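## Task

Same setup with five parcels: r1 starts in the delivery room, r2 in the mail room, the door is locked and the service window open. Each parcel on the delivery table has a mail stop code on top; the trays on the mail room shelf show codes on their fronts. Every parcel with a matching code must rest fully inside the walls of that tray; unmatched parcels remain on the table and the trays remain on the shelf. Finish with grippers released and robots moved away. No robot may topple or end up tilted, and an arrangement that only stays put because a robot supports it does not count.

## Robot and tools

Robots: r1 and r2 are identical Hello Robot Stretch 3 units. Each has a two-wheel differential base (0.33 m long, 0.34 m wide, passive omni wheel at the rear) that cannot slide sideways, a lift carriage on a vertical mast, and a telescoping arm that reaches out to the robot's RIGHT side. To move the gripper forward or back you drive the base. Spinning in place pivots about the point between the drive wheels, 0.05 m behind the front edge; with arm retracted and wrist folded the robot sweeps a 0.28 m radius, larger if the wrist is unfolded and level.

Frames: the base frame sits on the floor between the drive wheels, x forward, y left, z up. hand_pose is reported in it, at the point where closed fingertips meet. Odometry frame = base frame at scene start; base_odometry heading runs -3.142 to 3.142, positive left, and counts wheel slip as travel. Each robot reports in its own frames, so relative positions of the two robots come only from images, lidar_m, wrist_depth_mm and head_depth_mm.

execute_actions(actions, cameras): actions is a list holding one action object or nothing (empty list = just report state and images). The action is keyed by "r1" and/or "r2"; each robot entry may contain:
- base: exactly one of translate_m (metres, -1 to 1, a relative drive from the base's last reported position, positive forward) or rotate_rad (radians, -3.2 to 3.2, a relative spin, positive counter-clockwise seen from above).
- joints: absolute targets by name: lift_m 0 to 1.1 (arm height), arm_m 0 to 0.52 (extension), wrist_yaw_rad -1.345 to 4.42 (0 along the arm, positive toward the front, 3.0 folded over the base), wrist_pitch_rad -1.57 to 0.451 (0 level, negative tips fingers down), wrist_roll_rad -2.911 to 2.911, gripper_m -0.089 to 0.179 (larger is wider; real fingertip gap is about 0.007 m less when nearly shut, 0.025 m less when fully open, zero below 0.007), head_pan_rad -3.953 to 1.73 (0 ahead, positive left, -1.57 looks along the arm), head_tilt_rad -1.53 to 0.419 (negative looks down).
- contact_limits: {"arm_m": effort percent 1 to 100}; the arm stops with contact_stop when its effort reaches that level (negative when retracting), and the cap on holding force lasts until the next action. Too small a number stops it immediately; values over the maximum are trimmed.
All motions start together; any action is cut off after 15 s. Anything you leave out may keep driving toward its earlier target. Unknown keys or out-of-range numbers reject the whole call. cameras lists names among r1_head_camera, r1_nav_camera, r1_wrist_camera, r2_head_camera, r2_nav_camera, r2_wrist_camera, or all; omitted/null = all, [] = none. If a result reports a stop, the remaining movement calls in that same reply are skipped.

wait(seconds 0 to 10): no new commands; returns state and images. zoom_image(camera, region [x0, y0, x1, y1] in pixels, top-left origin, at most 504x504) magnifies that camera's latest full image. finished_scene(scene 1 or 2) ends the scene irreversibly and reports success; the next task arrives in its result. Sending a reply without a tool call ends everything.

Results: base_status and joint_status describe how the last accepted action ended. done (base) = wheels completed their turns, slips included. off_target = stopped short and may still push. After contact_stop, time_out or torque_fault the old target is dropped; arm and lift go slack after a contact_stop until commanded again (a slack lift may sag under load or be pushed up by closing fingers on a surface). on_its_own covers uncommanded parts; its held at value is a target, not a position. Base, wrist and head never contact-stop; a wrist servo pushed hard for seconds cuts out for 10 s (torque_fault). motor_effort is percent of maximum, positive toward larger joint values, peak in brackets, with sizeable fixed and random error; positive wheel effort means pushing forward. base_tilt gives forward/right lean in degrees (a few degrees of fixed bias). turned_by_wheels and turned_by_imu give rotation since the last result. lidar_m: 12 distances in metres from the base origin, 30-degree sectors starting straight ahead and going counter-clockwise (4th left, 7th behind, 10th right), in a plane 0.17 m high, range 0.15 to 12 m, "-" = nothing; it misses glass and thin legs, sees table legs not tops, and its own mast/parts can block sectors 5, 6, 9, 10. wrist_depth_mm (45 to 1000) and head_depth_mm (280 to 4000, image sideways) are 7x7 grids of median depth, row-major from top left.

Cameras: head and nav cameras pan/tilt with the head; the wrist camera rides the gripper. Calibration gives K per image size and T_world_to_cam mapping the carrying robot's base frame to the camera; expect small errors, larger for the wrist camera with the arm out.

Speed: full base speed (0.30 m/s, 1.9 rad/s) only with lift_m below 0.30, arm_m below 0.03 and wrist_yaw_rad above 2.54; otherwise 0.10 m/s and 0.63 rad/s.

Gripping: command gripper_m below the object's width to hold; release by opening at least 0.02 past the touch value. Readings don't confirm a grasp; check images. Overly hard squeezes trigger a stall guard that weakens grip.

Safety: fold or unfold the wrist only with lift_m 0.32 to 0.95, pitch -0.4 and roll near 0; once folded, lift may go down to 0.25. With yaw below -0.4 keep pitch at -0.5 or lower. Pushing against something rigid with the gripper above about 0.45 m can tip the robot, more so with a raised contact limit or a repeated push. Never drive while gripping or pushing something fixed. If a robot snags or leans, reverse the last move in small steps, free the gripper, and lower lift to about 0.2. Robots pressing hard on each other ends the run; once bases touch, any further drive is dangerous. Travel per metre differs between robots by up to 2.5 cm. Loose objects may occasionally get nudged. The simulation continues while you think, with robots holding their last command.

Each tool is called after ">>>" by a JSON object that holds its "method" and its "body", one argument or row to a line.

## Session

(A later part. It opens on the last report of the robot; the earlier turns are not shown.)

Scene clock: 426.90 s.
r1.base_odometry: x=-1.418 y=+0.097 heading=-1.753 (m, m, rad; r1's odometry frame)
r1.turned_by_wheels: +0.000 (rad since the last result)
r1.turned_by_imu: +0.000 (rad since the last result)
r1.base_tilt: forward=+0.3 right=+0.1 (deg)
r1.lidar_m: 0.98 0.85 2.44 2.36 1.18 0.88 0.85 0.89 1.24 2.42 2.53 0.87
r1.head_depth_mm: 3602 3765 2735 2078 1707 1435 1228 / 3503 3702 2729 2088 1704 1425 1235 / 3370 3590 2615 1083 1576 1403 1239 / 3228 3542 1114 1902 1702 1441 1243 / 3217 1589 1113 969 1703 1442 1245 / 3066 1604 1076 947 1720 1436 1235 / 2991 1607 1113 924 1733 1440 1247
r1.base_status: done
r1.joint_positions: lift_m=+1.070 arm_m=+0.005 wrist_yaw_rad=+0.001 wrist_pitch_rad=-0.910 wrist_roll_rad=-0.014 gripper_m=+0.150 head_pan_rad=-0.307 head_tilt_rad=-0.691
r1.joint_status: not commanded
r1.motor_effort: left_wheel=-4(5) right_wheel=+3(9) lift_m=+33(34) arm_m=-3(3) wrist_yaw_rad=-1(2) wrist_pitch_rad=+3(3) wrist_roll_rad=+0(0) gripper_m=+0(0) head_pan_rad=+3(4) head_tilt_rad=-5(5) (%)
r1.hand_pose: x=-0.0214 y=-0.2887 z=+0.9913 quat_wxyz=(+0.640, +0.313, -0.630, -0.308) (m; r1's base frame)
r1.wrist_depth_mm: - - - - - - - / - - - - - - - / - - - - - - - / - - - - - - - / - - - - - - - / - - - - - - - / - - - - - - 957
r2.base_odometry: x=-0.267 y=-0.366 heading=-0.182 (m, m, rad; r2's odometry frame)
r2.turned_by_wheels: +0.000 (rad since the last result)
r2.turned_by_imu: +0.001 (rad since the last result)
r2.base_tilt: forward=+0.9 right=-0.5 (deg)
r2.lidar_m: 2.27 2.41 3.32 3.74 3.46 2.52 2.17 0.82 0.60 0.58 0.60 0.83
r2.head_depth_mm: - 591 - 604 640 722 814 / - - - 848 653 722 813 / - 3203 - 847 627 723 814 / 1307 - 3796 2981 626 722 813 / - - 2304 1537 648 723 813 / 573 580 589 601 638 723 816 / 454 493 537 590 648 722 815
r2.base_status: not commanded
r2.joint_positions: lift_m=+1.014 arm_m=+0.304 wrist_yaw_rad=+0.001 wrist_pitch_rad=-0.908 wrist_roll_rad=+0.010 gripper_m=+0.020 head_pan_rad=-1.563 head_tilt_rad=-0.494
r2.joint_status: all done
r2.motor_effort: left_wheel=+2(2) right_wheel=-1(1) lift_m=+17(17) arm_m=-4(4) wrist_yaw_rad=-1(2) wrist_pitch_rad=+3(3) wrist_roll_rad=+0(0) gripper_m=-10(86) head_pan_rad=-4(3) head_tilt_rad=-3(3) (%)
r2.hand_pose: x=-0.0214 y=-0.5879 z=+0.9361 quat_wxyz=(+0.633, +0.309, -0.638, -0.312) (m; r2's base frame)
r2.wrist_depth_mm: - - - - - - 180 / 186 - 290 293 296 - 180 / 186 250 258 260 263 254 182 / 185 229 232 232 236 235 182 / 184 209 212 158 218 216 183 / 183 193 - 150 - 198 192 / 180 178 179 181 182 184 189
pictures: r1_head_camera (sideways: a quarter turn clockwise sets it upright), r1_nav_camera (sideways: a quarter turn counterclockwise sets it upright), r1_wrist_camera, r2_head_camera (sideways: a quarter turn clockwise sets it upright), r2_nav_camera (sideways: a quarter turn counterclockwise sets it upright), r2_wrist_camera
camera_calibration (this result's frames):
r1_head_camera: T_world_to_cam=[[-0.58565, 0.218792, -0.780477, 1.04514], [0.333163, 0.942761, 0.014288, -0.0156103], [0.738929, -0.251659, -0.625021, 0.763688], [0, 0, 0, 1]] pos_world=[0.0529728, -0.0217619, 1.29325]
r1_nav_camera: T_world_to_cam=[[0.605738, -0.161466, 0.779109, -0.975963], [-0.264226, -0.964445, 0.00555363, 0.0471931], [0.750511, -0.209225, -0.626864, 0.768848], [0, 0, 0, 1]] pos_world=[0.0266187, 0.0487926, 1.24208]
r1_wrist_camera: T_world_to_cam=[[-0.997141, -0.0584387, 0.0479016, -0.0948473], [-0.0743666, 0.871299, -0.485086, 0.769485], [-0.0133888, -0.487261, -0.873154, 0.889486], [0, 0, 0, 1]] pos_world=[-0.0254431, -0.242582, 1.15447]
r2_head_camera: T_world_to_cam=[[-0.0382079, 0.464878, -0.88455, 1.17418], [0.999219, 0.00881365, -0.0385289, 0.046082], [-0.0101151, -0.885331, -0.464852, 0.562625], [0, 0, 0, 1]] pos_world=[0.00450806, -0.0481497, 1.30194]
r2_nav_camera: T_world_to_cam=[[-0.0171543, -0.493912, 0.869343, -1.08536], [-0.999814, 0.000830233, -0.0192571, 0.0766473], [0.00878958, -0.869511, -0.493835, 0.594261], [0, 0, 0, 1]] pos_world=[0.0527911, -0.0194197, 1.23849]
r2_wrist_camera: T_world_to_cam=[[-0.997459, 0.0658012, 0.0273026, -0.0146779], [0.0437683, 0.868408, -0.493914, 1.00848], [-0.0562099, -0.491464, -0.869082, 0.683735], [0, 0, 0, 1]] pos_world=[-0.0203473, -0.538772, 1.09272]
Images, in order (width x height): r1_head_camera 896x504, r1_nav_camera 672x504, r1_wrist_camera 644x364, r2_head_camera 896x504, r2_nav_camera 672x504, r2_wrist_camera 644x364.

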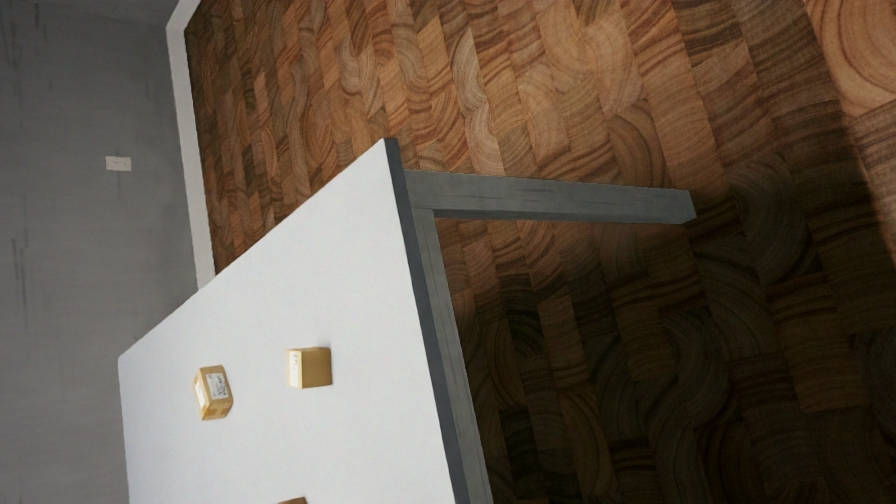

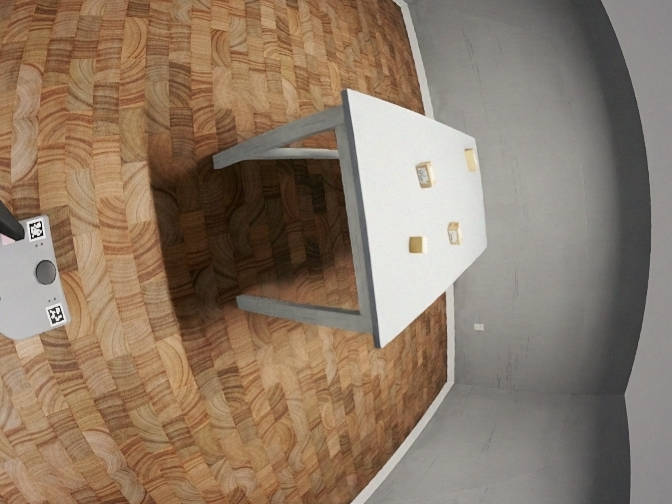

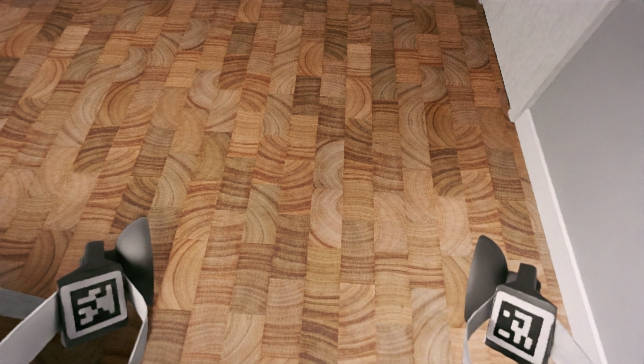

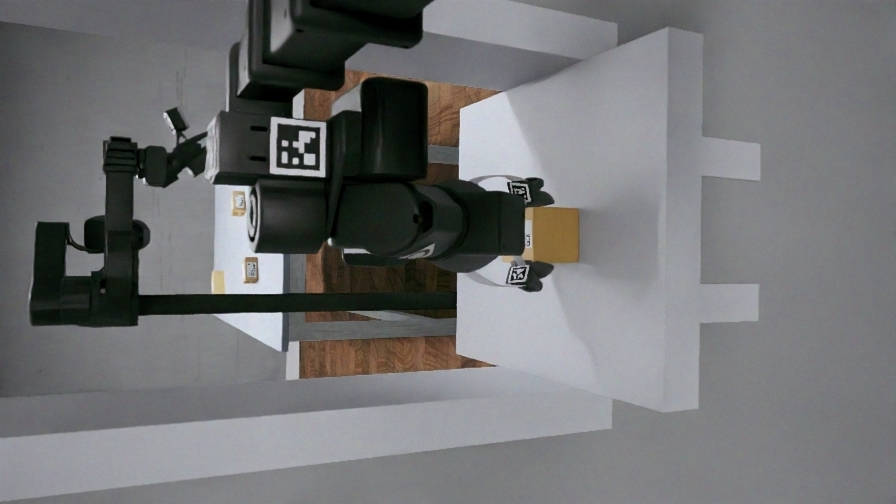

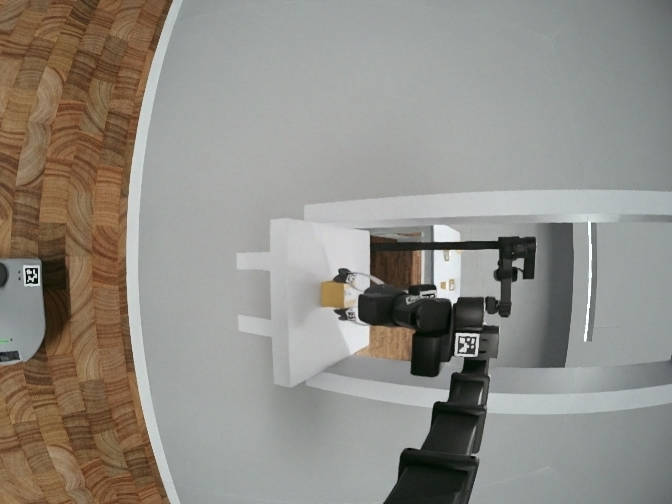

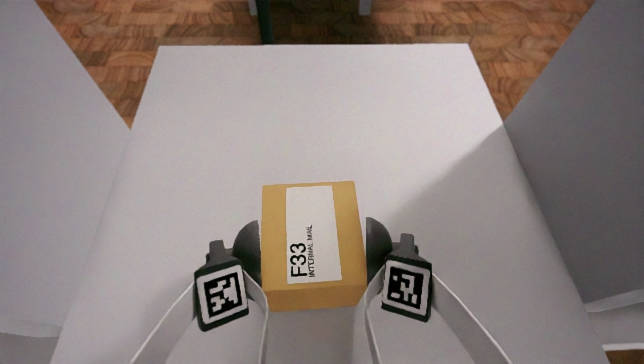

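>>> {"method": "execute_actions", "body": {
  "actions": [
    {"r1":{"base":{"translate_m":0.43},"joints":{"head_pan_rad":-1.2,"head_tilt_rad":-0.8}},"r2":{"joints":{"lift_m":1.06,"arm_m":0.0}}}
  ],
  "cameras": ["r2_wrist_camera","r2_head_camera"]
}}

>>> {"method": "execute_actions", "body": {
  "actions": [
    {"r1":{"base":{"rotate_rad":1.6},"joints":{"head_pan_rad":-1.57,"head_tilt_rad":-0.75}},"r2":{"base":{"rotate_rad":1.6},"joints":{"lift_m":0.9,"wrist_pitch_rad":-0.4,"head_pan_rad":0.0,"head_tilt_rad":-0.3}}}
  ],
  "cameras": ["r1_head_camera","r1_wrist_camera","r2_head_camera","r2_wrist_camera","r2_nav_camera"]
}}

Scene clock: 481.40 s.
r1.base_odometry: x=-1.496 y=-0.326 heading=-1.753 (m, m, rad; r1's odometry frame)
r1.turned_by_wheels: +0.000 (rad since the last result)
r1.turned_by_imu: +0.001 (rad since the last result)
r1.base_tilt: forward=+0.3 right=+0.1 (deg)
r1.lidar_m: 0.93 0.45 2.43 2.35 1.78 1.32 1.28 1.34 1.84 2.43 0.52 0.50
r1.head_depth_mm: 2122 2367 2298 1870 1503 1342 1194 / 2188 2437 2326 1877 1539 1349 1193 / 2268 2545 2312 1873 1536 1355 1188 / 2359 2696 2311 1870 1568 1350 1194 / 2454 2759 2306 1885 1575 1358 1193 / 2551 2804 2323 1875 1566 1085 1150 / 2668 2932 2347 1885 665 1311 1198
r1.base_status: done
r1.joint_positions: lift_m=+1.070 arm_m=+0.005 wrist_yaw_rad=+0.001 wrist_pitch_rad=-0.910 wrist_roll_rad=-0.014 gripper_m=+0.150 head_pan_rad=-1.193 head_tilt_rad=-0.790
r1.joint_status: all done
r1.motor_effort: left_wheel=-4(6) right_wheel=+3(9) lift_m=+33(33) arm_m=-3(3) wrist_yaw_rad=-1(1) wrist_pitch_rad=+3(3) wrist_roll_rad=+0(0) gripper_m=+0(0) head_pan_rad=-2(33) head_tilt_rad=-6(17) (%)
r1.hand_pose: x=-0.0214 y=-0.2887 z=+0.9913 quat_wxyz=(+0.640, +0.313, -0.630, -0.308) (m; r1's base frame)
r1.wrist_depth_mm: - - - - - - - / - - - - - - - / - - - - - - - / - - - - - - - / 544 - - - - - - / 533 - - - - - - / - - - - - - -
r2.base_odometry: x=-0.267 y=-0.366 heading=-0.182 (m, m, rad; r2's odometry frame)
r2.turned_by_wheels: +0.000 (rad since the last result)
r2.turned_by_imu: +0.002 (rad since the last result)
r2.base_tilt: forward=+0.9 right=-0.6 (deg)
r2.lidar_m: 2.28 2.42 3.34 3.74 3.46 2.51 2.17 0.82 0.60 0.58 0.60 0.83
r2.head_depth_mm: - 591 586 - - - - / - - - - - - - / - 3209 2307 - - - - / - - 2490 2853 - 557 - / - - 2373 2019 647 723 830 / 573 580 589 600 639 723 814 / 455 493 537 590 650 723 814
r2.base_status: not commanded
r2.joint_positions: lift_m=+1.060 arm_m=+0.000 wrist_yaw_rad=+0.001 wrist_pitch_rad=-0.909 wrist_roll_rad=+0.010 gripper_m=+0.020 head_pan_rad=-1.563 head_tilt_rad=-0.494
r2.joint_status: all done
r2.motor_effort: left_wheel=+2(2) right_wheel=-1(1) lift_m=+24(26) arm_m=-4(7) wrist_yaw_rad=-2(1) wrist_pitch_rad=+3(3) wrist_roll_rad=+0(0) gripper_m=-10(10) head_pan_rad=-3(3) head_tilt_rad=-3(2) (%)
r2.hand_pose: x=-0.0214 y=-0.2836 z=+0.9815 quat_wxyz=(+0.633, +0.310, -0.638, -0.312) (m; r2's base frame)
r2.wrist_depth_mm: 352 357 405 414 405 378 386 / 411 417 357 360 366 445 459 / 495 500 339 345 354 552 559 / 619 629 639 602 685 700 726 / 834 865 814 158 896 987 - / - - - 150 - - - / - - - - - - -
pictures: r2_head_camera (sideways: a quarter turn clockwise sets it upright), r2_wrist_camera
camera_calibration (this result's frames):
r2_head_camera: T_world_to_cam=[[-0.0382079, 0.464879, -0.88455, 1.17418], [0.999219, 0.00881367, -0.0385289, 0.046082], [-0.0101151, -0.88533, -0.464852, 0.562625], [0, 0, 0, 1]] pos_world=[0.00450806, -0.0481497, 1.30194]
r2_wrist_camera: T_world_to_cam=[[-0.997459, 0.0657671, 0.0273884, -0.0360336], [0.0437682, 0.869038, -0.492806, 0.765773], [-0.0562119, -0.490355, -0.869708, 0.873677], [0, 0, 0, 1]] pos_world=[-0.0203475, -0.234704, 1.13821]
Images, in order (width x height): r2_head_camera 896x504, r2_wrist_camera 644x364.

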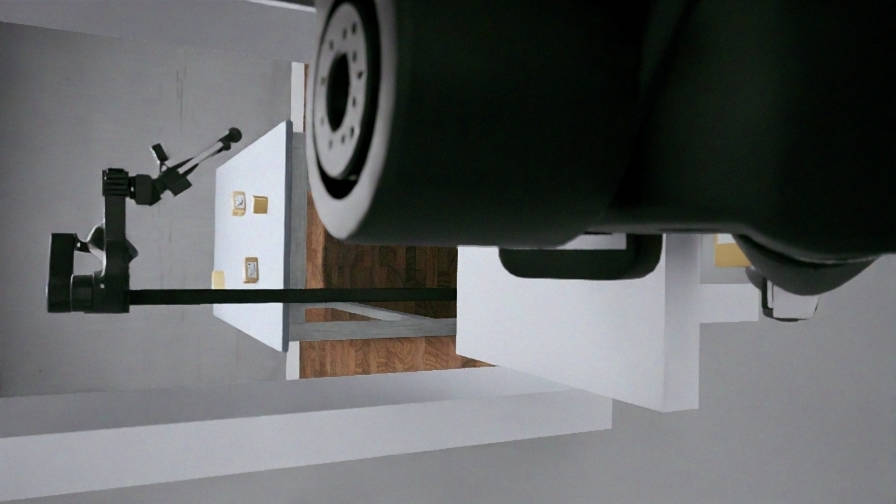

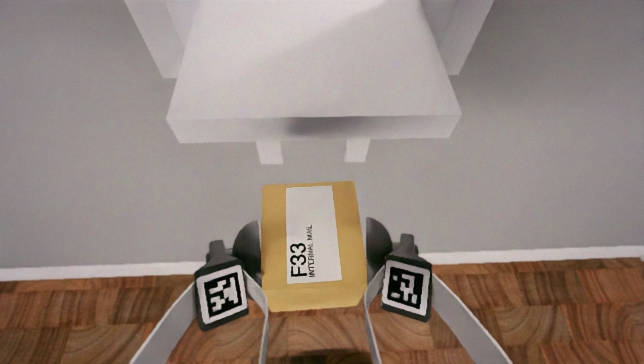

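Scene clock: 484.87 s.
r1.base_odometry: x=-1.496 y=-0.326 heading=-0.153 (m, m, rad; r1's odometry frame)
r1.turned_by_wheels: +1.600 (rad since the last result)
r1.turned_by_imu: +1.576 (rad since the last result)
r1.base_tilt: forward=+0.3 right=+0.0 (deg)
r1.lidar_m: 2.36 1.74 1.31 1.28 1.35 1.89 2.43 0.51 0.50 0.88 0.45 2.42
r1.head_depth_mm: - - - - - 1327 1206 / - - - - - - 1199 / - - - - - - 1211 / 2711 1336 - 789 625 1313 1212 / 2700 1344 996 792 639 1295 1211 / 2772 1337 996 793 642 1144 1159 / 2782 3025 1076 795 658 709 926
r1.base_status: done
r1.joint_positions: lift_m=+1.070 arm_m=+0.005 wrist_yaw_rad=+0.001 wrist_pitch_rad=-0.910 wrist_roll_rad=-0.014 gripper_m=+0.150 head_pan_rad=-1.563 head_tilt_rad=-0.754
r1.joint_status: all done
r1.motor_effort: left_wheel=-3(7) right_wheel=+3(8) lift_m=+33(33) arm_m=-3(3) wrist_yaw_rad=-2(1) wrist_pitch_rad=+3(3) wrist_roll_rad=+0(0) gripper_m=+0(0) head_pan_rad=-2(21) head_tilt_rad=+2(9) (%)
r1.hand_pose: x=-0.0214 y=-0.2887 z=+0.9913 quat_wxyz=(+0.640, +0.313, -0.630, -0.308) (m; r1's base frame)
r1.wrist_depth_mm: - 607 575 578 602 605 - / - 520 521 538 521 544 - / - 473 477 479 490 501 506 / - 430 437 440 445 453 454 / 411 405 407 412 410 414 415 / - - - - - - 401 / - - - - - - -
r2.base_odometry: x=-0.267 y=-0.366 heading=+1.418 (m, m, rad; r2's odometry frame)
r2.turned_by_wheels: +1.600 (rad since the last result)
r2.turned_by_imu: +1.588 (rad since the last result)
r2.base_tilt: forward=+0.9 right=-0.7 (deg)
r2.lidar_m: 3.74 3.39 2.50 1.98 0.80 0.60 0.58 0.61 0.85 2.33 2.43 3.39
r2.head_depth_mm: 3246 3356 3576 3717 2853 2059 1611 / 3229 3370 3554 3748 2847 2061 1606 / 3213 3388 3531 3714 2846 2055 1605 / 3236 3396 3543 3741 2857 2044 1604 / 3248 3406 3556 3729 2816 2039 1602 / 3242 3398 3575 3711 2824 2053 1600 / 3248 3401 3578 3754 2793 2038 1597
r2.base_status: done
r2.joint_positions: lift_m=+0.900 arm_m=+0.000 wrist_yaw_rad=+0.001 wrist_pitch_rad=-0.426 wrist_roll_rad=+0.010 gripper_m=+0.020 head_pan_rad=-0.007 head_tilt_rad=-0.310
r2.joint_status: all done
r2.motor_effort: left_wheel=-3(7) right_wheel=+2(4) lift_m=+18(21) arm_m=-4(4) wrist_yaw_rad=-1(1) wrist_pitch_rad=+8(8) wrist_roll_rad=+0(1) gripper_m=-10(10) head_pan_rad=+3(53) head_tilt_rad=+4(19) (%)
r2.hand_pose: x=-0.0212 y=-0.3686 z=+0.9112 quat_wxyz=(+0.688, +0.149, -0.694, -0.150) (m; r2's base frame)
r2.wrist_depth_mm: - - - - - 934 637 / - - - - - 949 635 / - - - - - 960 642 / - - - - - 950 636 / - - - 158 - 961 637 / - - - 150 - 969 645 / - - - - - 899 657
pictures: r1_head_camera (sideways: a quarter turn clockwise sets it upright), r1_wrist_camera, r2_head_camera (sideways: a quarter turn clockwise sets it upright), r2_nav_camera (sideways: a quarter turn counterclockwise sets it upright), r2_wrist_camera
camera_calibration (this result's frames):
r1_head_camera: T_world_to_cam=[[0.0263205, 0.672399, -0.739721, 0.98828], [0.999595, -0.0256937, 0.012212, -0.0169718], [-0.0107948, -0.739743, -0.672803, 0.830415], [0, 0, 0, 1]] pos_world=[-0.0000829857, -0.0506612, 1.28996]
r1_wrist_camera: T_world_to_cam=[[-0.997141, -0.0584388, 0.0479017, -0.0948475], [-0.0743667, 0.871299, -0.485086, 0.769485], [-0.0133888, -0.487261, -0.873154, 0.889485], [0, 0, 0, 1]] pos_world=[-0.0254431, -0.242582, 1.15447]
r2_head_camera: T_world_to_cam=[[-0.295225, -0.0325951, -0.954871, 1.26752], [0.0129018, 0.999191, -0.0380969, 0.0515453], [0.95534, -0.0235667, -0.294566, 0.335133], [0, 0, 0, 1]] pos_world=[0.0533737, -0.00229062, 1.311]
r2_nav_camera: T_world_to_cam=[[0.32575, -0.0232023, 0.945171, -1.18639], [-0.0117889, -0.999721, -0.0204784, 0.072215], [0.945383, -0.00447169, -0.325932, 0.370056], [0, 0, 0, 1]] pos_world=[0.0374734, 0.0463226, 1.24343]
r2_wrist_camera: T_world_to_cam=[[-0.997493, 0.070422, -0.00690082, 0.00463601], [0.0439551, 0.540255, -0.840353, 1.00045], [-0.0554511, -0.83855, -0.541996, 0.343861], [0, 0, 0, 1]] pos_world=[-0.0202828, -0.252478, 1.02713]
Images, in order (width x height): r1_head_camera 896x504, r1_wrist_camera 644x364, r2_head_camera 896x504, r2_nav_camera 672x504, r2_wrist_camera 644x364.

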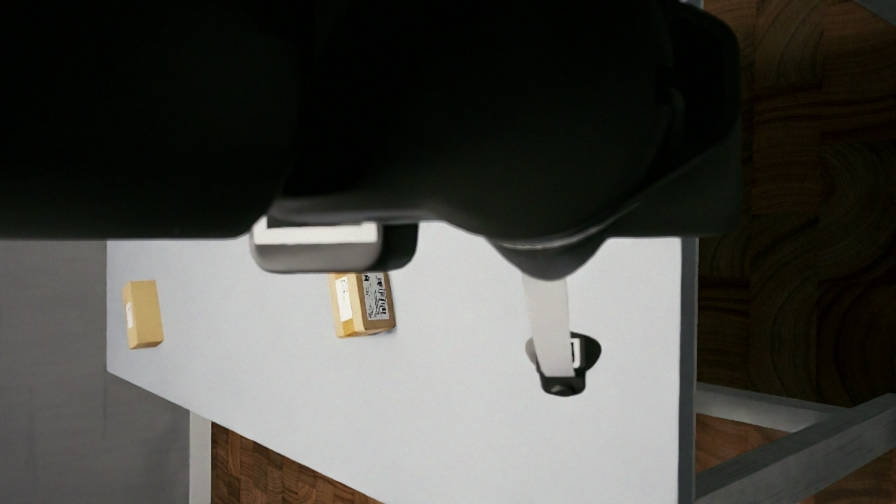

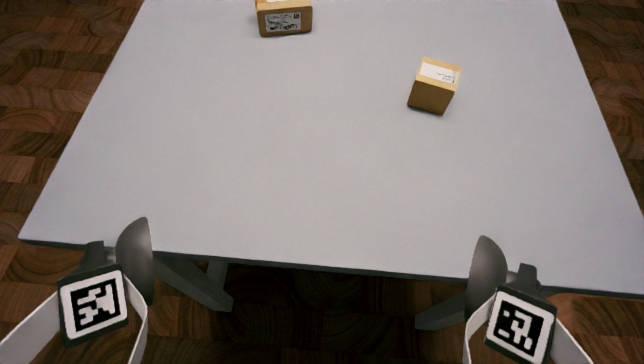

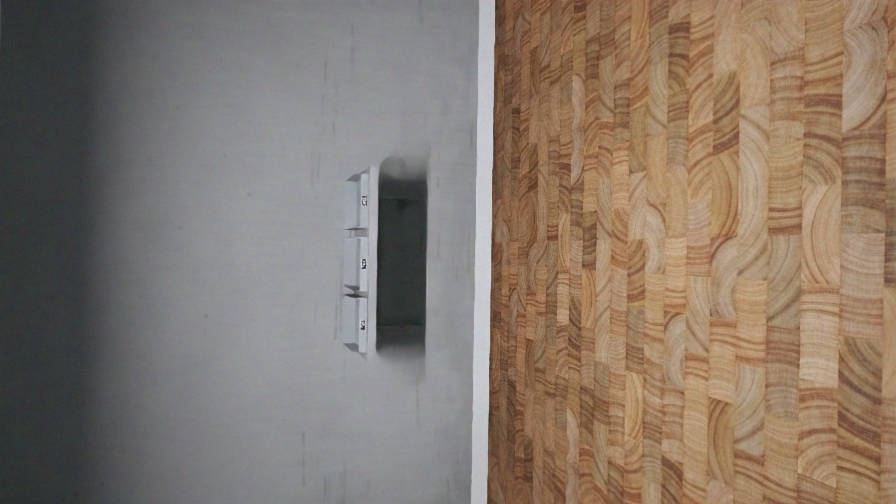

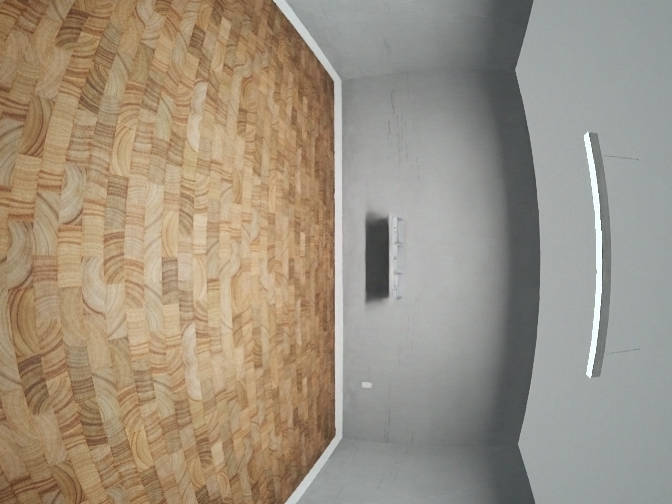

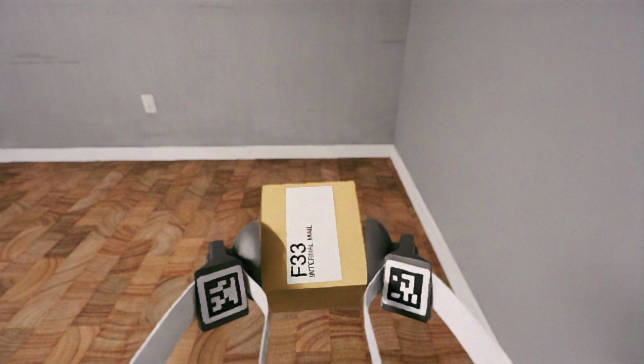

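>>> {"method": "zoom_image", "body": {
  "camera": "r2_head_camera",
  "region": [320, 150, 450, 370]
}}

>>> {"method": "zoom_image", "body": {
  "camera": "r1_wrist_camera",
  "region": [380, 40, 500, 130]
}}

Region (320, 150, 450, 370) of r2_head_camera's 896x504 image, scaled by 2.291, with more detail than that image has; it fills the left 298 columns of this view, and the rest is white.

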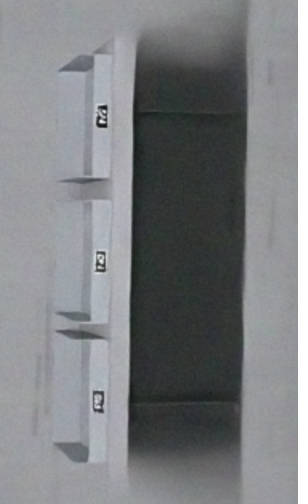

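Region (380, 40, 500, 130) of r1_wrist_camera's 644x364 image, scaled by 4.200; it fills the top 378 rows of this view, and the rest is white.

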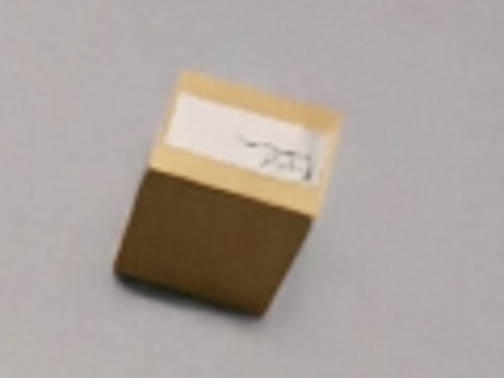

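>>> {"method": "zoom_image", "body": {
  "camera": "r1_head_camera",
  "region": [310, 260, 420, 350]
}}

Region (310, 260, 420, 350) of r1_head_camera's 896x504 image, scaled by 4.582, with more detail than that image has; it fills the top 412 rows of this view, and the rest is white.

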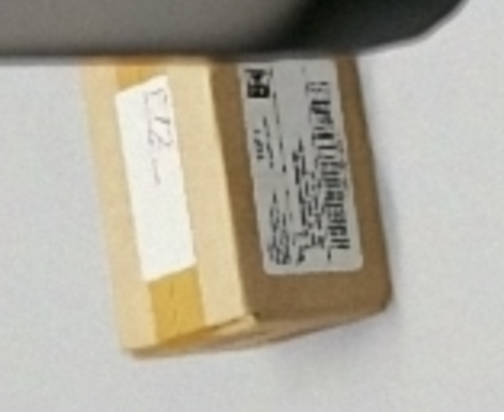

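>>> {"method": "execute_actions", "body": {
  "actions": [
    {"r1":{"base":{"translate_m":0.07},"joints":{"lift_m":0.97,"arm_m":0.42}},"r2":{"base":{"translate_m":0.65},"joints":{"wrist_yaw_rad":2.8,"lift_m":0.28}}}
  ],
  "cameras": ["r1_head_camera","r1_wrist_camera"]
}}

Scene clock: 524.40 s.
r1.base_odometry: x=-1.427 y=-0.336 heading=-0.153 (m, m, rad; r1's odometry frame)
r1.turned_by_wheels: +0.000 (rad since the last result)
r1.turned_by_imu: -0.001 (rad since the last result)
r1.base_tilt: forward=+0.3 right=+0.0 (deg)
r1.lidar_m: 2.28 1.73 1.31 1.28 1.34 1.89 2.49 0.55 1.86 0.64 0.42 2.34
r1.head_depth_mm: 2662 - 985 753 652 1308 1209 / 2618 1272 988 790 655 1300 1202 / - 1216 954 790 655 1302 1213 / 2710 - 883 792 655 1304 1208 / 2697 1337 961 790 657 1157 1211 / 2750 2995 993 790 656 723 933 / 2752 3027 2454 839 657 675 1210
r1.base_status: done
r1.joint_positions: lift_m=+0.970 arm_m=+0.420 wrist_yaw_rad=+0.001 wrist_pitch_rad=-0.910 wrist_roll_rad=-0.014 gripper_m=+0.150 head_pan_rad=-1.563 head_tilt_rad=-0.754
r1.joint_status: all done
r1.motor_effort: left_wheel=-4(5) right_wheel=+3(7) lift_m=+17(31) arm_m=+4(1) wrist_yaw_rad=-1(1) wrist_pitch_rad=+3(3) wrist_roll_rad=+0(0) gripper_m=+0(0) head_pan_rad=-2(3) head_tilt_rad=+1(1) (%)
r1.hand_pose: x=-0.0214 y=-0.7029 z=+0.8921 quat_wxyz=(+0.640, +0.313, -0.630, -0.308) (m; r1's base frame)
r1.wrist_depth_mm: - 436 427 436 448 431 409 / - 385 395 391 399 404 409 / - 350 356 361 360 361 370 / 331 325 323 269 328 335 338 / 299 305 299 257 305 308 310 / 278 278 281 281 283 - 289 / 254 256 263 264 263 - 269
r2.base_odometry: x=-0.168 y=+0.276 heading=+1.418 (m, m, rad; r2's odometry frame)
r2.turned_by_wheels: +0.000 (rad since the last result)
r2.turned_by_imu: +0.002 (rad since the last result)
r2.base_tilt: forward=+0.8 right=-0.6 (deg)
r2.lidar_m: 3.09 3.24 2.47 2.41 1.70 1.26 1.23 1.28 1.78 2.34 2.45 3.20
r2.head_depth_mm: 2702 2813 2945 3089 2888 2069 1609 / 2679 2814 2932 3093 2859 2055 1613 / 2677 2829 2936 3105 2837 2056 1608 / 2697 2831 2919 3119 2818 2055 1604 / 2681 2810 2939 3077 2850 2044 1596 / 2691 2799 2932 3085 2822 2050 1601 / 2676 2822 2958 3118 2812 2047 1598
r2.base_status: done
r2.joint_positions: lift_m=+0.280 arm_m=+0.000 wrist_yaw_rad=+2.798 wrist_pitch_rad=-0.425 wrist_roll_rad=+0.010 gripper_m=+0.020 head_pan_rad=-0.007 head_tilt_rad=-0.308
r2.joint_status: all done
r2.motor_effort: left_wheel=-3(11) right_wheel=+1(5) lift_m=+18(18) arm_m=-3(4) wrist_yaw_rad=+3(4) wrist_pitch_rad=+8(8) wrist_roll_rad=+1(1) gripper_m=-11(10) head_pan_rad=+4(5) head_tilt_rad=+3(3) (%)
r2.hand_pose: x=+0.0541 y=+0.0653 z=+0.2914 quat_wxyz=(+0.266, +0.709, +0.028, +0.652) (m; r2's base frame)
r2.wrist_depth_mm: - - - - - - - / - - - - - - - / - - - - - - - / - 831 809 810 804 798 815 / - 636 635 158 663 633 637 / - 529 - 150 - 522 524 / 449 - - 447 442 446 443
pictures: r1_head_camera (sideways: a quarter turn clockwise sets it upright), r1_wrist_camera
camera_calibration (this result's frames):
r1_head_camera: T_world_to_cam=[[0.0264333, 0.672311, -0.739797, 0.988378], [0.999591, -0.025859, 0.0122158, -0.0169767], [-0.0109176, -0.739817, -0.67272, 0.830307], [0, 0, 0, 1]] pos_world=[-0.0000914244, -0.0506615, 1.28997]
r1_wrist_camera: T_world_to_cam=[[-0.997144, -0.0583945, 0.0479018, -0.114272], [-0.074328, 0.871302, -0.485086, 1.08222], [-0.0134105, -0.487261, -0.873154, 0.600993], [0, 0, 0, 1]] pos_world=[-0.0254472, -0.65677, 1.0552]
Images, in order (width x height): r1_head_camera 896x504, r1_wrist_camera 644x364.

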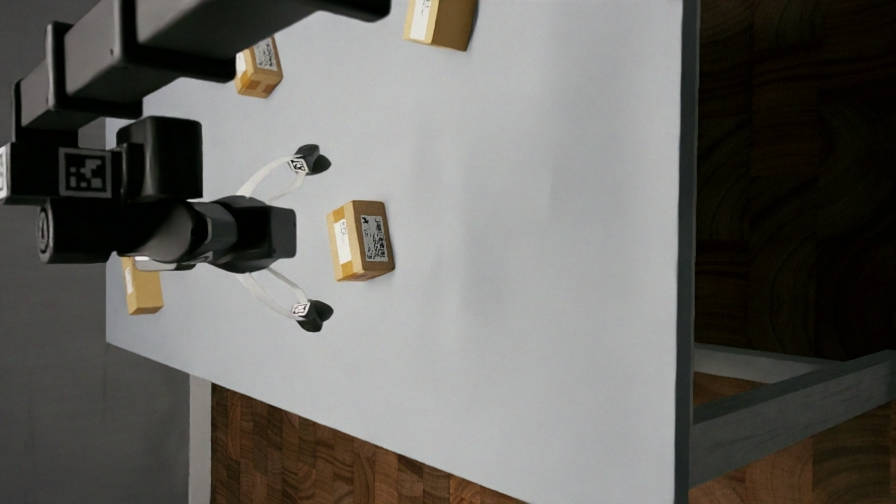

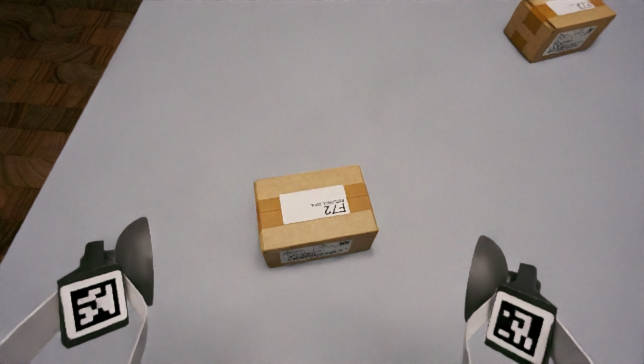

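>>> {"method": "zoom_image", "body": {
  "camera": "r1_head_camera",
  "region": [390, 0, 500, 60]
}}

Region (390, 0, 500, 60) of r1_head_camera's 896x504 image, scaled by 4.582, with more detail than that image has; it fills the top 275 rows of this view, and the rest is white.

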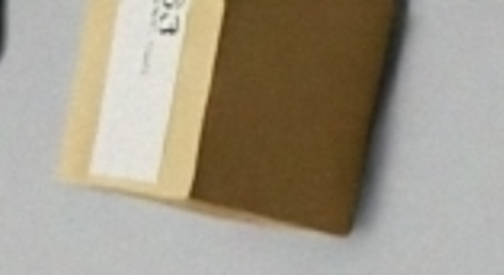

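>>> {"method": "execute_actions", "body": {
  "actions": [
    {"r1":{"base":{"translate_m":-0.027},"joints":{"wrist_yaw_rad":0.17,"arm_m":0.485,"lift_m":0.94,"head_pan_rad":-1.78}},"r2":{"base":{"translate_m":1.0}}}
  ],
  "cameras": ["r1_head_camera","r1_wrist_camera","r2_head_camera"]
}}

Scene clock: 545.80 s.
r1.base_odometry: x=-1.454 y=-0.332 heading=-0.153 (m, m, rad; r1's odometry frame)
r1.turned_by_wheels: +0.000 (rad since the last result)
r1.turned_by_imu: -0.001 (rad since the last result)
r1.base_tilt: forward=+0.3 right=+0.1 (deg)
r1.lidar_m: 2.31 1.73 1.31 1.28 1.35 1.88 2.47 0.53 0.55 0.73 0.43 2.36
r1.head_depth_mm: 2956 3154 2521 - - 1352 1147 / 2894 3130 - - 646 1349 1207 / 2850 - - 762 654 1325 1214 / 2714 - 991 787 656 1300 1209 / 2633 1216 997 791 657 652 1205 / 2624 - 959 791 658 601 1210 / 2644 1343 980 795 657 587 1046
r1.base_status: done
r1.joint_positions: lift_m=+0.940 arm_m=+0.485 wrist_yaw_rad=+0.167 wrist_pitch_rad=-0.910 wrist_roll_rad=-0.014 gripper_m=+0.150 head_pan_rad=-1.773 head_tilt_rad=-0.754
r1.joint_status: all done
r1.motor_effort: left_wheel=-3(8) right_wheel=+2(7) lift_m=+17(18) arm_m=+4(3) wrist_yaw_rad=+3(5) wrist_pitch_rad=+3(3) wrist_roll_rad=+0(0) gripper_m=+0(0) head_pan_rad=-3(17) head_tilt_rad=+1(2) (%)
r1.hand_pose: x=+0.0014 y=-0.7660 z=+0.8621 quat_wxyz=(+0.663, +0.364, -0.602, -0.254) (m; r1's base frame)
r1.wrist_depth_mm: - - 387 389 397 402 402 / - 342 348 347 355 360 339 / - 313 321 320 324 328 334 / 288 288 289 294 297 300 301 / 263 270 267 219 272 277 278 / 250 249 242 203 253 - 258 / 228 231 230 231 238 - 241
r2.base_odometry: x=-0.016 y=+1.265 heading=+1.418 (m, m, rad; r2's odometry frame)
r2.turned_by_wheels: +0.000 (rad since the last result)
r2.turned_by_imu: +0.002 (rad since the last result)
r2.base_tilt: forward=+0.8 right=-0.7 (deg)
r2.lidar_m: 2.10 2.20 2.47 2.40 2.49 2.29 2.22 2.32 2.44 2.37 2.48 2.16
r2.head_depth_mm: 1806 1899 1995 2093 2216 2064 1615 / 1810 1895 1983 2041 2218 2053 1616 / 1819 1907 2000 2010 2206 2057 1613 / 1814 1906 1992 1993 2221 2058 1601 / 1818 1902 1995 2007 2214 2046 1601 / 1818 1893 1982 2014 2210 2044 1604 / 1811 1904 2003 2102 2216 2045 1598
r2.base_status: done
r2.joint_positions: lift_m=+0.280 arm_m=+0.000 wrist_yaw_rad=+2.798 wrist_pitch_rad=-0.425 wrist_roll_rad=+0.010 gripper_m=+0.020 head_pan_rad=-0.007 head_tilt_rad=-0.308
r2.joint_status: not commanded
r2.motor_effort: left_wheel=-3(8) right_wheel=+2(6) lift_m=+18(18) arm_m=-3(3) wrist_yaw_rad=+2(2) wrist_pitch_rad=+8(8) wrist_roll_rad=+0(0) gripper_m=-9(10) head_pan_rad=+5(5) head_tilt_rad=+1(3) (%)
r2.hand_pose: x=+0.0541 y=+0.0653 z=+0.2914 quat_wxyz=(+0.266, +0.709, +0.028, +0.652) (m; r2's base frame)
r2.wrist_depth_mm: - - - - - - - / - - - - - - - / - - - - - - - / - 821 814 818 810 809 805 / - 635 635 159 665 629 636 / - 531 - 150 - 524 520 / 447 - - 445 443 450 447
pictures: r1_head_camera (sideways: a quarter turn clockwise sets it upright), r1_wrist_camera, r2_head_camera (sideways: a quarter turn clockwise sets it upright)
camera_calibration (this result's frames):
r1_head_camera: T_world_to_cam=[[0.165806, 0.65206, -0.739815, 0.987552], [0.972309, -0.233378, 0.0122167, -0.0168114], [-0.16469, -0.721354, -0.6727, 0.831219], [0, 0, 0, 1]] pos_world=[-0.0105021, -0.048263, 1.28997]
r1_wrist_camera: T_world_to_cam=[[-0.973831, -0.222168, 0.0479017, -0.219236], [-0.217113, 0.847085, -0.485086, 1.106], [0.0671938, -0.482792, -0.873153, 0.547669], [0, 0, 0, 1]] pos_world=[-0.0101704, -0.721176, 1.02521]
r2_head_camera: T_world_to_cam=[[-0.293801, -0.0326317, -0.955309, 1.26809], [0.0128677, 0.999192, -0.0380881, 0.0515342], [0.95578, -0.023483, -0.293144, 0.333279], [0, 0, 0, 1]] pos_world=[0.0533603, -0.00228623, 1.31108]
Images, in order (width x height): r1_head_camera 896x504, r1_wrist_camera 644x364, r2_head_camera 896x504.

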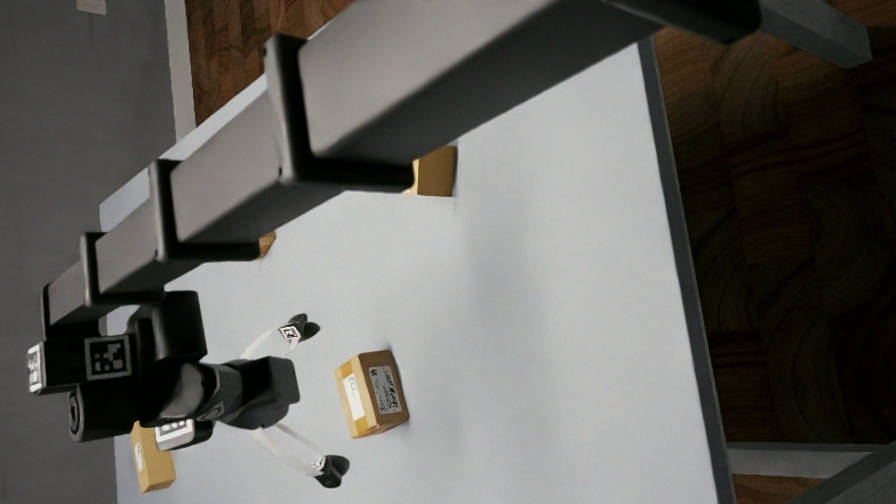

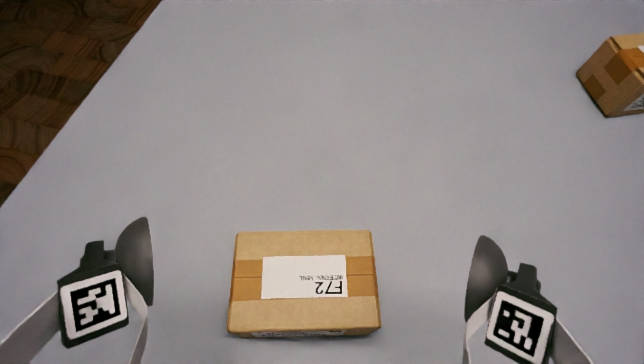

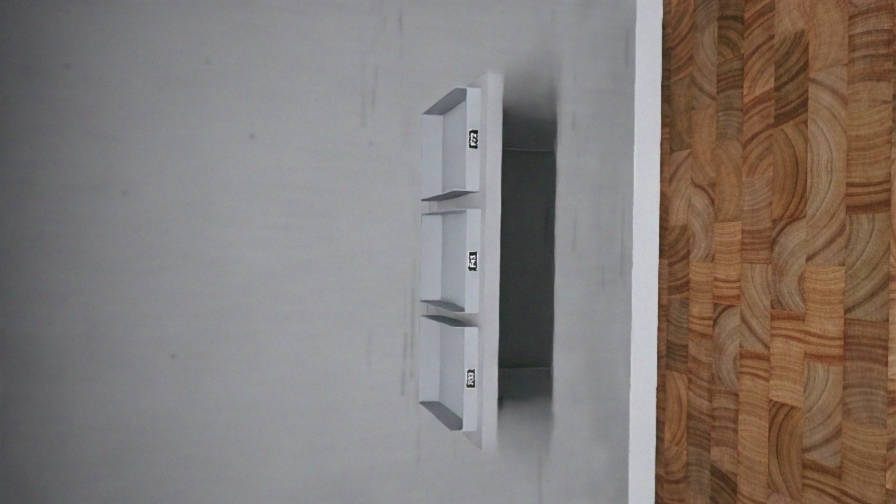

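>>> {"method": "execute_actions", "body": {
  "actions": [
    {"r1":{"joints":{"lift_m":0.876}},"r2":{"base":{"translate_m":1.0},"joints":{"head_tilt_rad":-0.6}}}
  ],
  "cameras": ["r1_wrist_camera","r2_head_camera"]
}}

Scene clock: 571.00 s.
r1.base_odometry: x=-1.454 y=-0.332 heading=-0.153 (m, m, rad; r1's odometry frame)
r1.turned_by_wheels: +0.000 (rad since the last result)
r1.turned_by_imu: -0.001 (rad since the last result)
r1.base_tilt: forward=+0.3 right=+0.1 (deg)
r1.lidar_m: 2.31 1.74 1.32 1.28 1.35 1.89 2.47 0.53 0.56 0.73 0.43 2.37
r1.head_depth_mm: 2931 3202 1025 811 - - - / 2895 3143 993 - - 1326 1214 / 2862 1329 1067 - 639 1325 1208 / 2740 1476 956 789 657 1304 1211 / 2709 - 993 792 654 650 1211 / 2655 - 840 790 656 599 1212 / 2625 1336 999 795 656 586 1041
r1.base_status: not commanded
r1.joint_positions: lift_m=+0.876 arm_m=+0.485 wrist_yaw_rad=+0.167 wrist_pitch_rad=-0.910 wrist_roll_rad=-0.014 gripper_m=+0.150 head_pan_rad=-1.773 head_tilt_rad=-0.754
r1.joint_status: all done
r1.motor_effort: left_wheel=-3(3) right_wheel=+3(2) lift_m=+17(19) arm_m=+3(4) wrist_yaw_rad=+4(3) wrist_pitch_rad=+3(3) wrist_roll_rad=+0(0) gripper_m=+1(0) head_pan_rad=-2(2) head_tilt_rad=+1(2) (%)
r1.hand_pose: x=+0.0014 y=-0.7660 z=+0.7980 quat_wxyz=(+0.663, +0.364, -0.602, -0.254) (m; r1's base frame)
r1.wrist_depth_mm: - 288 292 294 297 301 301 / 260 259 263 265 269 269 272 / 234 234 240 240 244 247 251 / 216 218 221 221 223 226 227 / 200 203 153 152 204 207 210 / 189 188 141 142 186 - 195 / 171 174 174 175 177 - 181
r2.base_odometry: x=+0.137 y=+2.253 heading=+1.418 (m, m, rad; r2's odometry frame)
r2.turned_by_wheels: +0.000 (rad since the last result)
r2.turned_by_imu: +0.002 (rad since the last result)
r2.base_tilt: forward=+1.0 right=-0.7 (deg)
r2.lidar_m: 1.10 1.15 1.61 2.38 2.48 3.33 3.22 3.34 2.47 2.39 1.53 1.14
r2.head_depth_mm: 911 993 1081 998 803 1494 1286 / 910 995 1084 991 818 1501 1290 / 911 995 1087 986 804 1495 1281 / 914 1001 1087 984 808 1491 1281 / 913 999 1085 964 811 1502 1275 / 914 1000 1085 959 818 1507 1278 / 916 1001 1091 973 812 1500 1272
r2.base_status: done
r2.joint_positions: lift_m=+0.280 arm_m=+0.000 wrist_yaw_rad=+2.798 wrist_pitch_rad=-0.425 wrist_roll_rad=+0.010 gripper_m=+0.020 head_pan_rad=-0.007 head_tilt_rad=-0.593
r2.joint_status: all done
r2.motor_effort: left_wheel=-3(7) right_wheel=+2(6) lift_m=+18(18) arm_m=-3(3) wrist_yaw_rad=+2(3) wrist_pitch_rad=+8(8) wrist_roll_rad=+1(1) gripper_m=-10(9) head_pan_rad=+5(4) head_tilt_rad=-3(24) (%)
r2.hand_pose: x=+0.0541 y=+0.0653 z=+0.2914 quat_wxyz=(+0.266, +0.709, +0.028, +0.652) (m; r2's base frame)
r2.wrist_depth_mm: - - - - - - 915 / - - - - - - 929 / - - - - - - 946 / - 820 809 813 817 819 807 / - 640 649 159 683 638 632 / - 525 - 150 - 521 527 / 446 - - 447 444 441 444
pictures: r1_wrist_camera, r2_head_camera (sideways: a quarter turn clockwise sets it upright)
camera_calibration (this result's frames):
r1_wrist_camera: T_world_to_cam=[[-0.973831, -0.222168, 0.0479017, -0.216169], [-0.217113, 0.847085, -0.485086, 1.07495], [0.0671937, -0.482792, -0.873154, 0.491778], [0, 0, 0, 1]] pos_world=[-0.0101704, -0.721176, 0.961197]
r2_head_camera: T_world_to_cam=[[-0.550538, -0.0309164, -0.834237, 1.1117], [0.00180066, 0.999268, -0.0382207, 0.05176], [0.834808, -0.0225441, -0.550079, 0.668362], [0, 0, 0, 1]] pos_world=[0.0539842, -0.00228484, 1.29705]
Images, in order (width x height): r1_wrist_camera 644x364, r2_head_camera 896x504.

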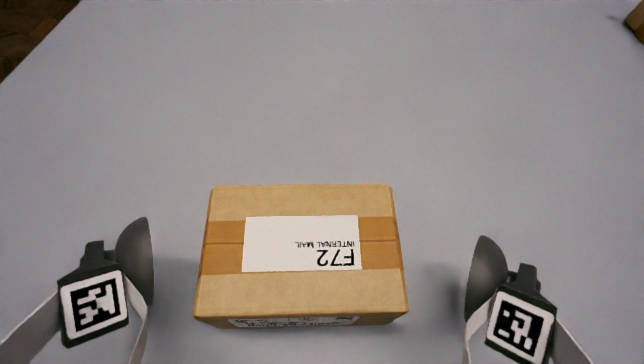

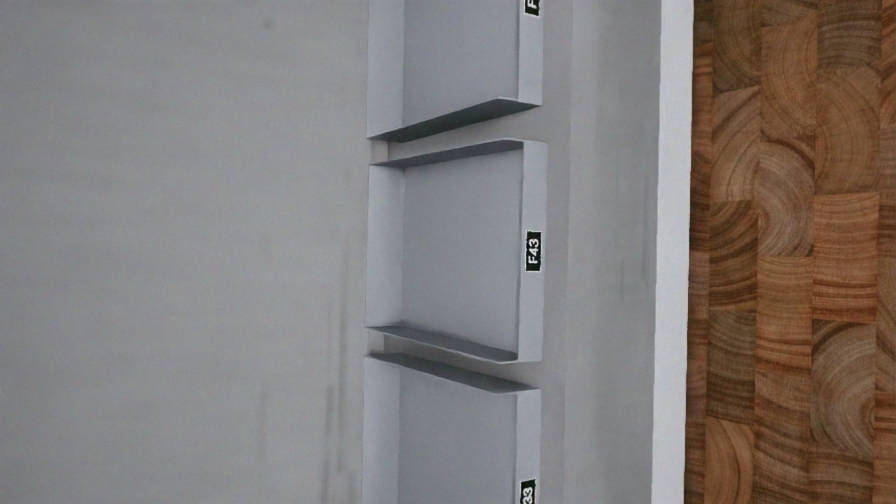

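>>> {"method": "execute_actions", "body": {
  "actions": [
    {"r1":{"joints":{"gripper_m":0.05}},"r2":{"base":{"translate_m":0.2},"joints":{"lift_m":0.58,"head_pan_rad":0.25}}}
  ],
  "cameras": ["r1_wrist_camera","r2_head_camera"]
}}

Scene clock: 589.73 s.
r1.base_odometry: x=-1.454 y=-0.332 heading=-0.153 (m, m, rad; r1's odometry frame)
r1.turned_by_wheels: +0.000 (rad since the last result)
r1.turned_by_imu: -0.001 (rad since the last result)
r1.base_tilt: forward=+0.3 right=+0.1 (deg)
r1.lidar_m: 2.31 1.74 1.32 1.28 1.35 1.88 2.47 0.53 0.56 0.73 0.43 2.37
r1.head_depth_mm: 2985 3199 1025 808 - - - / 2888 3161 988 - - 1326 1207 / 2804 1326 1070 - 640 1332 1208 / 2745 1474 958 788 655 1306 1201 / 2731 - 991 792 656 649 1217 / 2671 - 834 793 657 599 1212 / 2616 1347 996 793 657 586 1045
r1.base_status: not commanded
r1.joint_positions: lift_m=+0.876 arm_m=+0.485 wrist_yaw_rad=+0.168 wrist_pitch_rad=-0.911 wrist_roll_rad=-0.014 gripper_m=+0.057 head_pan_rad=-1.773 head_tilt_rad=-0.754
r1.joint_status: gripper_m off_target (ended at +0.057, target +0.050)
r1.on_its_own: gripper_m is held at +0.056, not at your +0.050, by its stall guard, which is not easing now
r1.motor_effort: left_wheel=-3(3) right_wheel=+3(3) lift_m=+18(18) arm_m=+4(3) wrist_yaw_rad=+3(4) wrist_pitch_rad=+4(4) wrist_roll_rad=+0(0) gripper_m=-19(93) head_pan_rad=-2(2) head_tilt_rad=+2(2) (%)
r1.hand_pose: x=+0.0014 y=-0.7656 z=+0.7978 quat_wxyz=(+0.663, +0.365, -0.602, -0.255) (m; r1's base frame)
r1.wrist_depth_mm: - 285 290 291 298 299 301 / 256 259 260 264 267 269 273 / 235 236 236 241 244 244 248 / 215 216 218 222 221 226 227 / 199 202 148 149 178 207 209 / 186 189 137 139 140 194 194 / 174 172 172 171 175 180 181
r2.base_odometry: x=+0.167 y=+2.451 heading=+1.418 (m, m, rad; r2's odometry frame)
r2.turned_by_wheels: +0.000 (rad since the last result)
r2.turned_by_imu: +0.002 (rad since the last result)
r2.base_tilt: forward=+0.8 right=-0.8 (deg)
r2.lidar_m: 0.90 0.94 1.32 2.37 2.48 3.48 3.41 3.33 2.47 2.40 1.25 0.93
r2.head_depth_mm: 713 776 851 897 768 614 1257 / 729 796 872 913 767 616 1289 / 746 817 897 948 767 629 1284 / 766 837 923 936 741 644 1275 / 783 861 950 949 762 662 1273 / 804 882 980 940 761 1397 1270 / 824 911 1013 1117 745 1429 1278
r2.base_status: done
r2.joint_positions: lift_m=+0.580 arm_m=+0.000 wrist_yaw_rad=+2.798 wrist_pitch_rad=-0.424 wrist_roll_rad=+0.010 gripper_m=+0.020 head_pan_rad=+0.243 head_tilt_rad=-0.594
r2.joint_status: all done
r2.motor_effort: left_wheel=-3(11) right_wheel=+2(6) lift_m=+24(24) arm_m=-3(3) wrist_yaw_rad=+1(2) wrist_pitch_rad=+8(8) wrist_roll_rad=+0(0) gripper_m=-10(11) head_pan_rad=+5(31) head_tilt_rad=-3(3) (%)
r2.hand_pose: x=+0.0541 y=+0.0653 z=+0.5910 quat_wxyz=(+0.265, +0.709, +0.027, +0.652) (m; r2's base frame)
r2.wrist_depth_mm: - - - - - 976 739 / - - - - - 970 765 / - - - - - - 780 / - - - - - - 810 / - - - 158 - - 836 / - 922 - 150 - 916 842 / 773 - 768 763 766 776 778
pictures: r1_wrist_camera, r2_head_camera (sideways: a quarter turn clockwise sets it upright)
camera_calibration (this result's frames):
r1_wrist_camera: T_world_to_cam=[[-0.973693, -0.222794, 0.0478029, -0.216461], [-0.217727, 0.847791, -0.483576, 1.07385], [0.0672111, -0.481263, -0.873996, 0.493593], [0, 0, 0, 1]] pos_world=[-0.0101348, -0.721079, 0.961034]
r2_head_camera: T_world_to_cam=[[-0.526053, -0.166074, -0.834079, 1.11134], [-0.245224, 0.968713, -0.0382192, 0.053265], [0.81433, 0.184431, -0.550319, 0.668799], [0, 0, 0, 1]] pos_world=[0.0530622, 0.00961973, 1.29703]
Images, in order (width x height): r1_wrist_camera 644x364, r2_head_camera 896x504.

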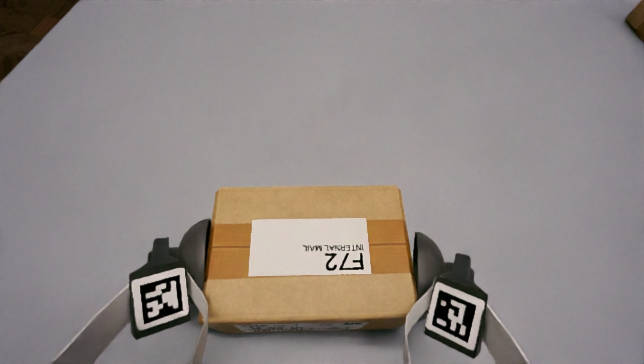

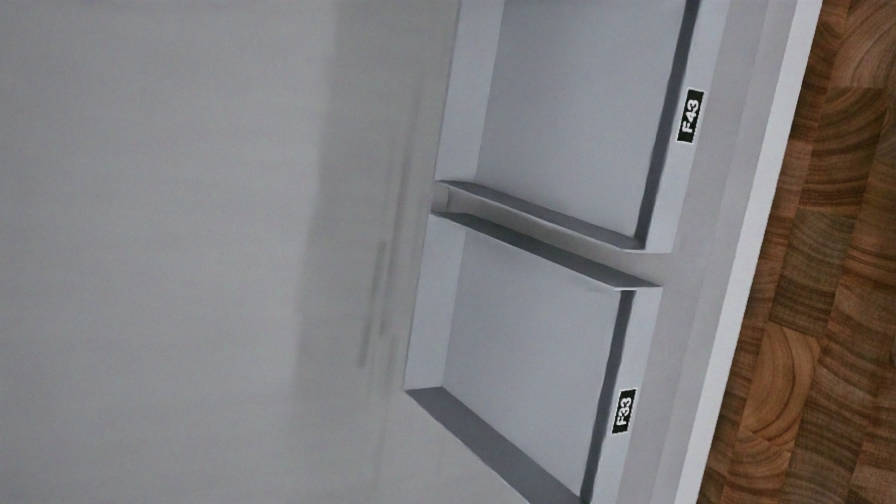

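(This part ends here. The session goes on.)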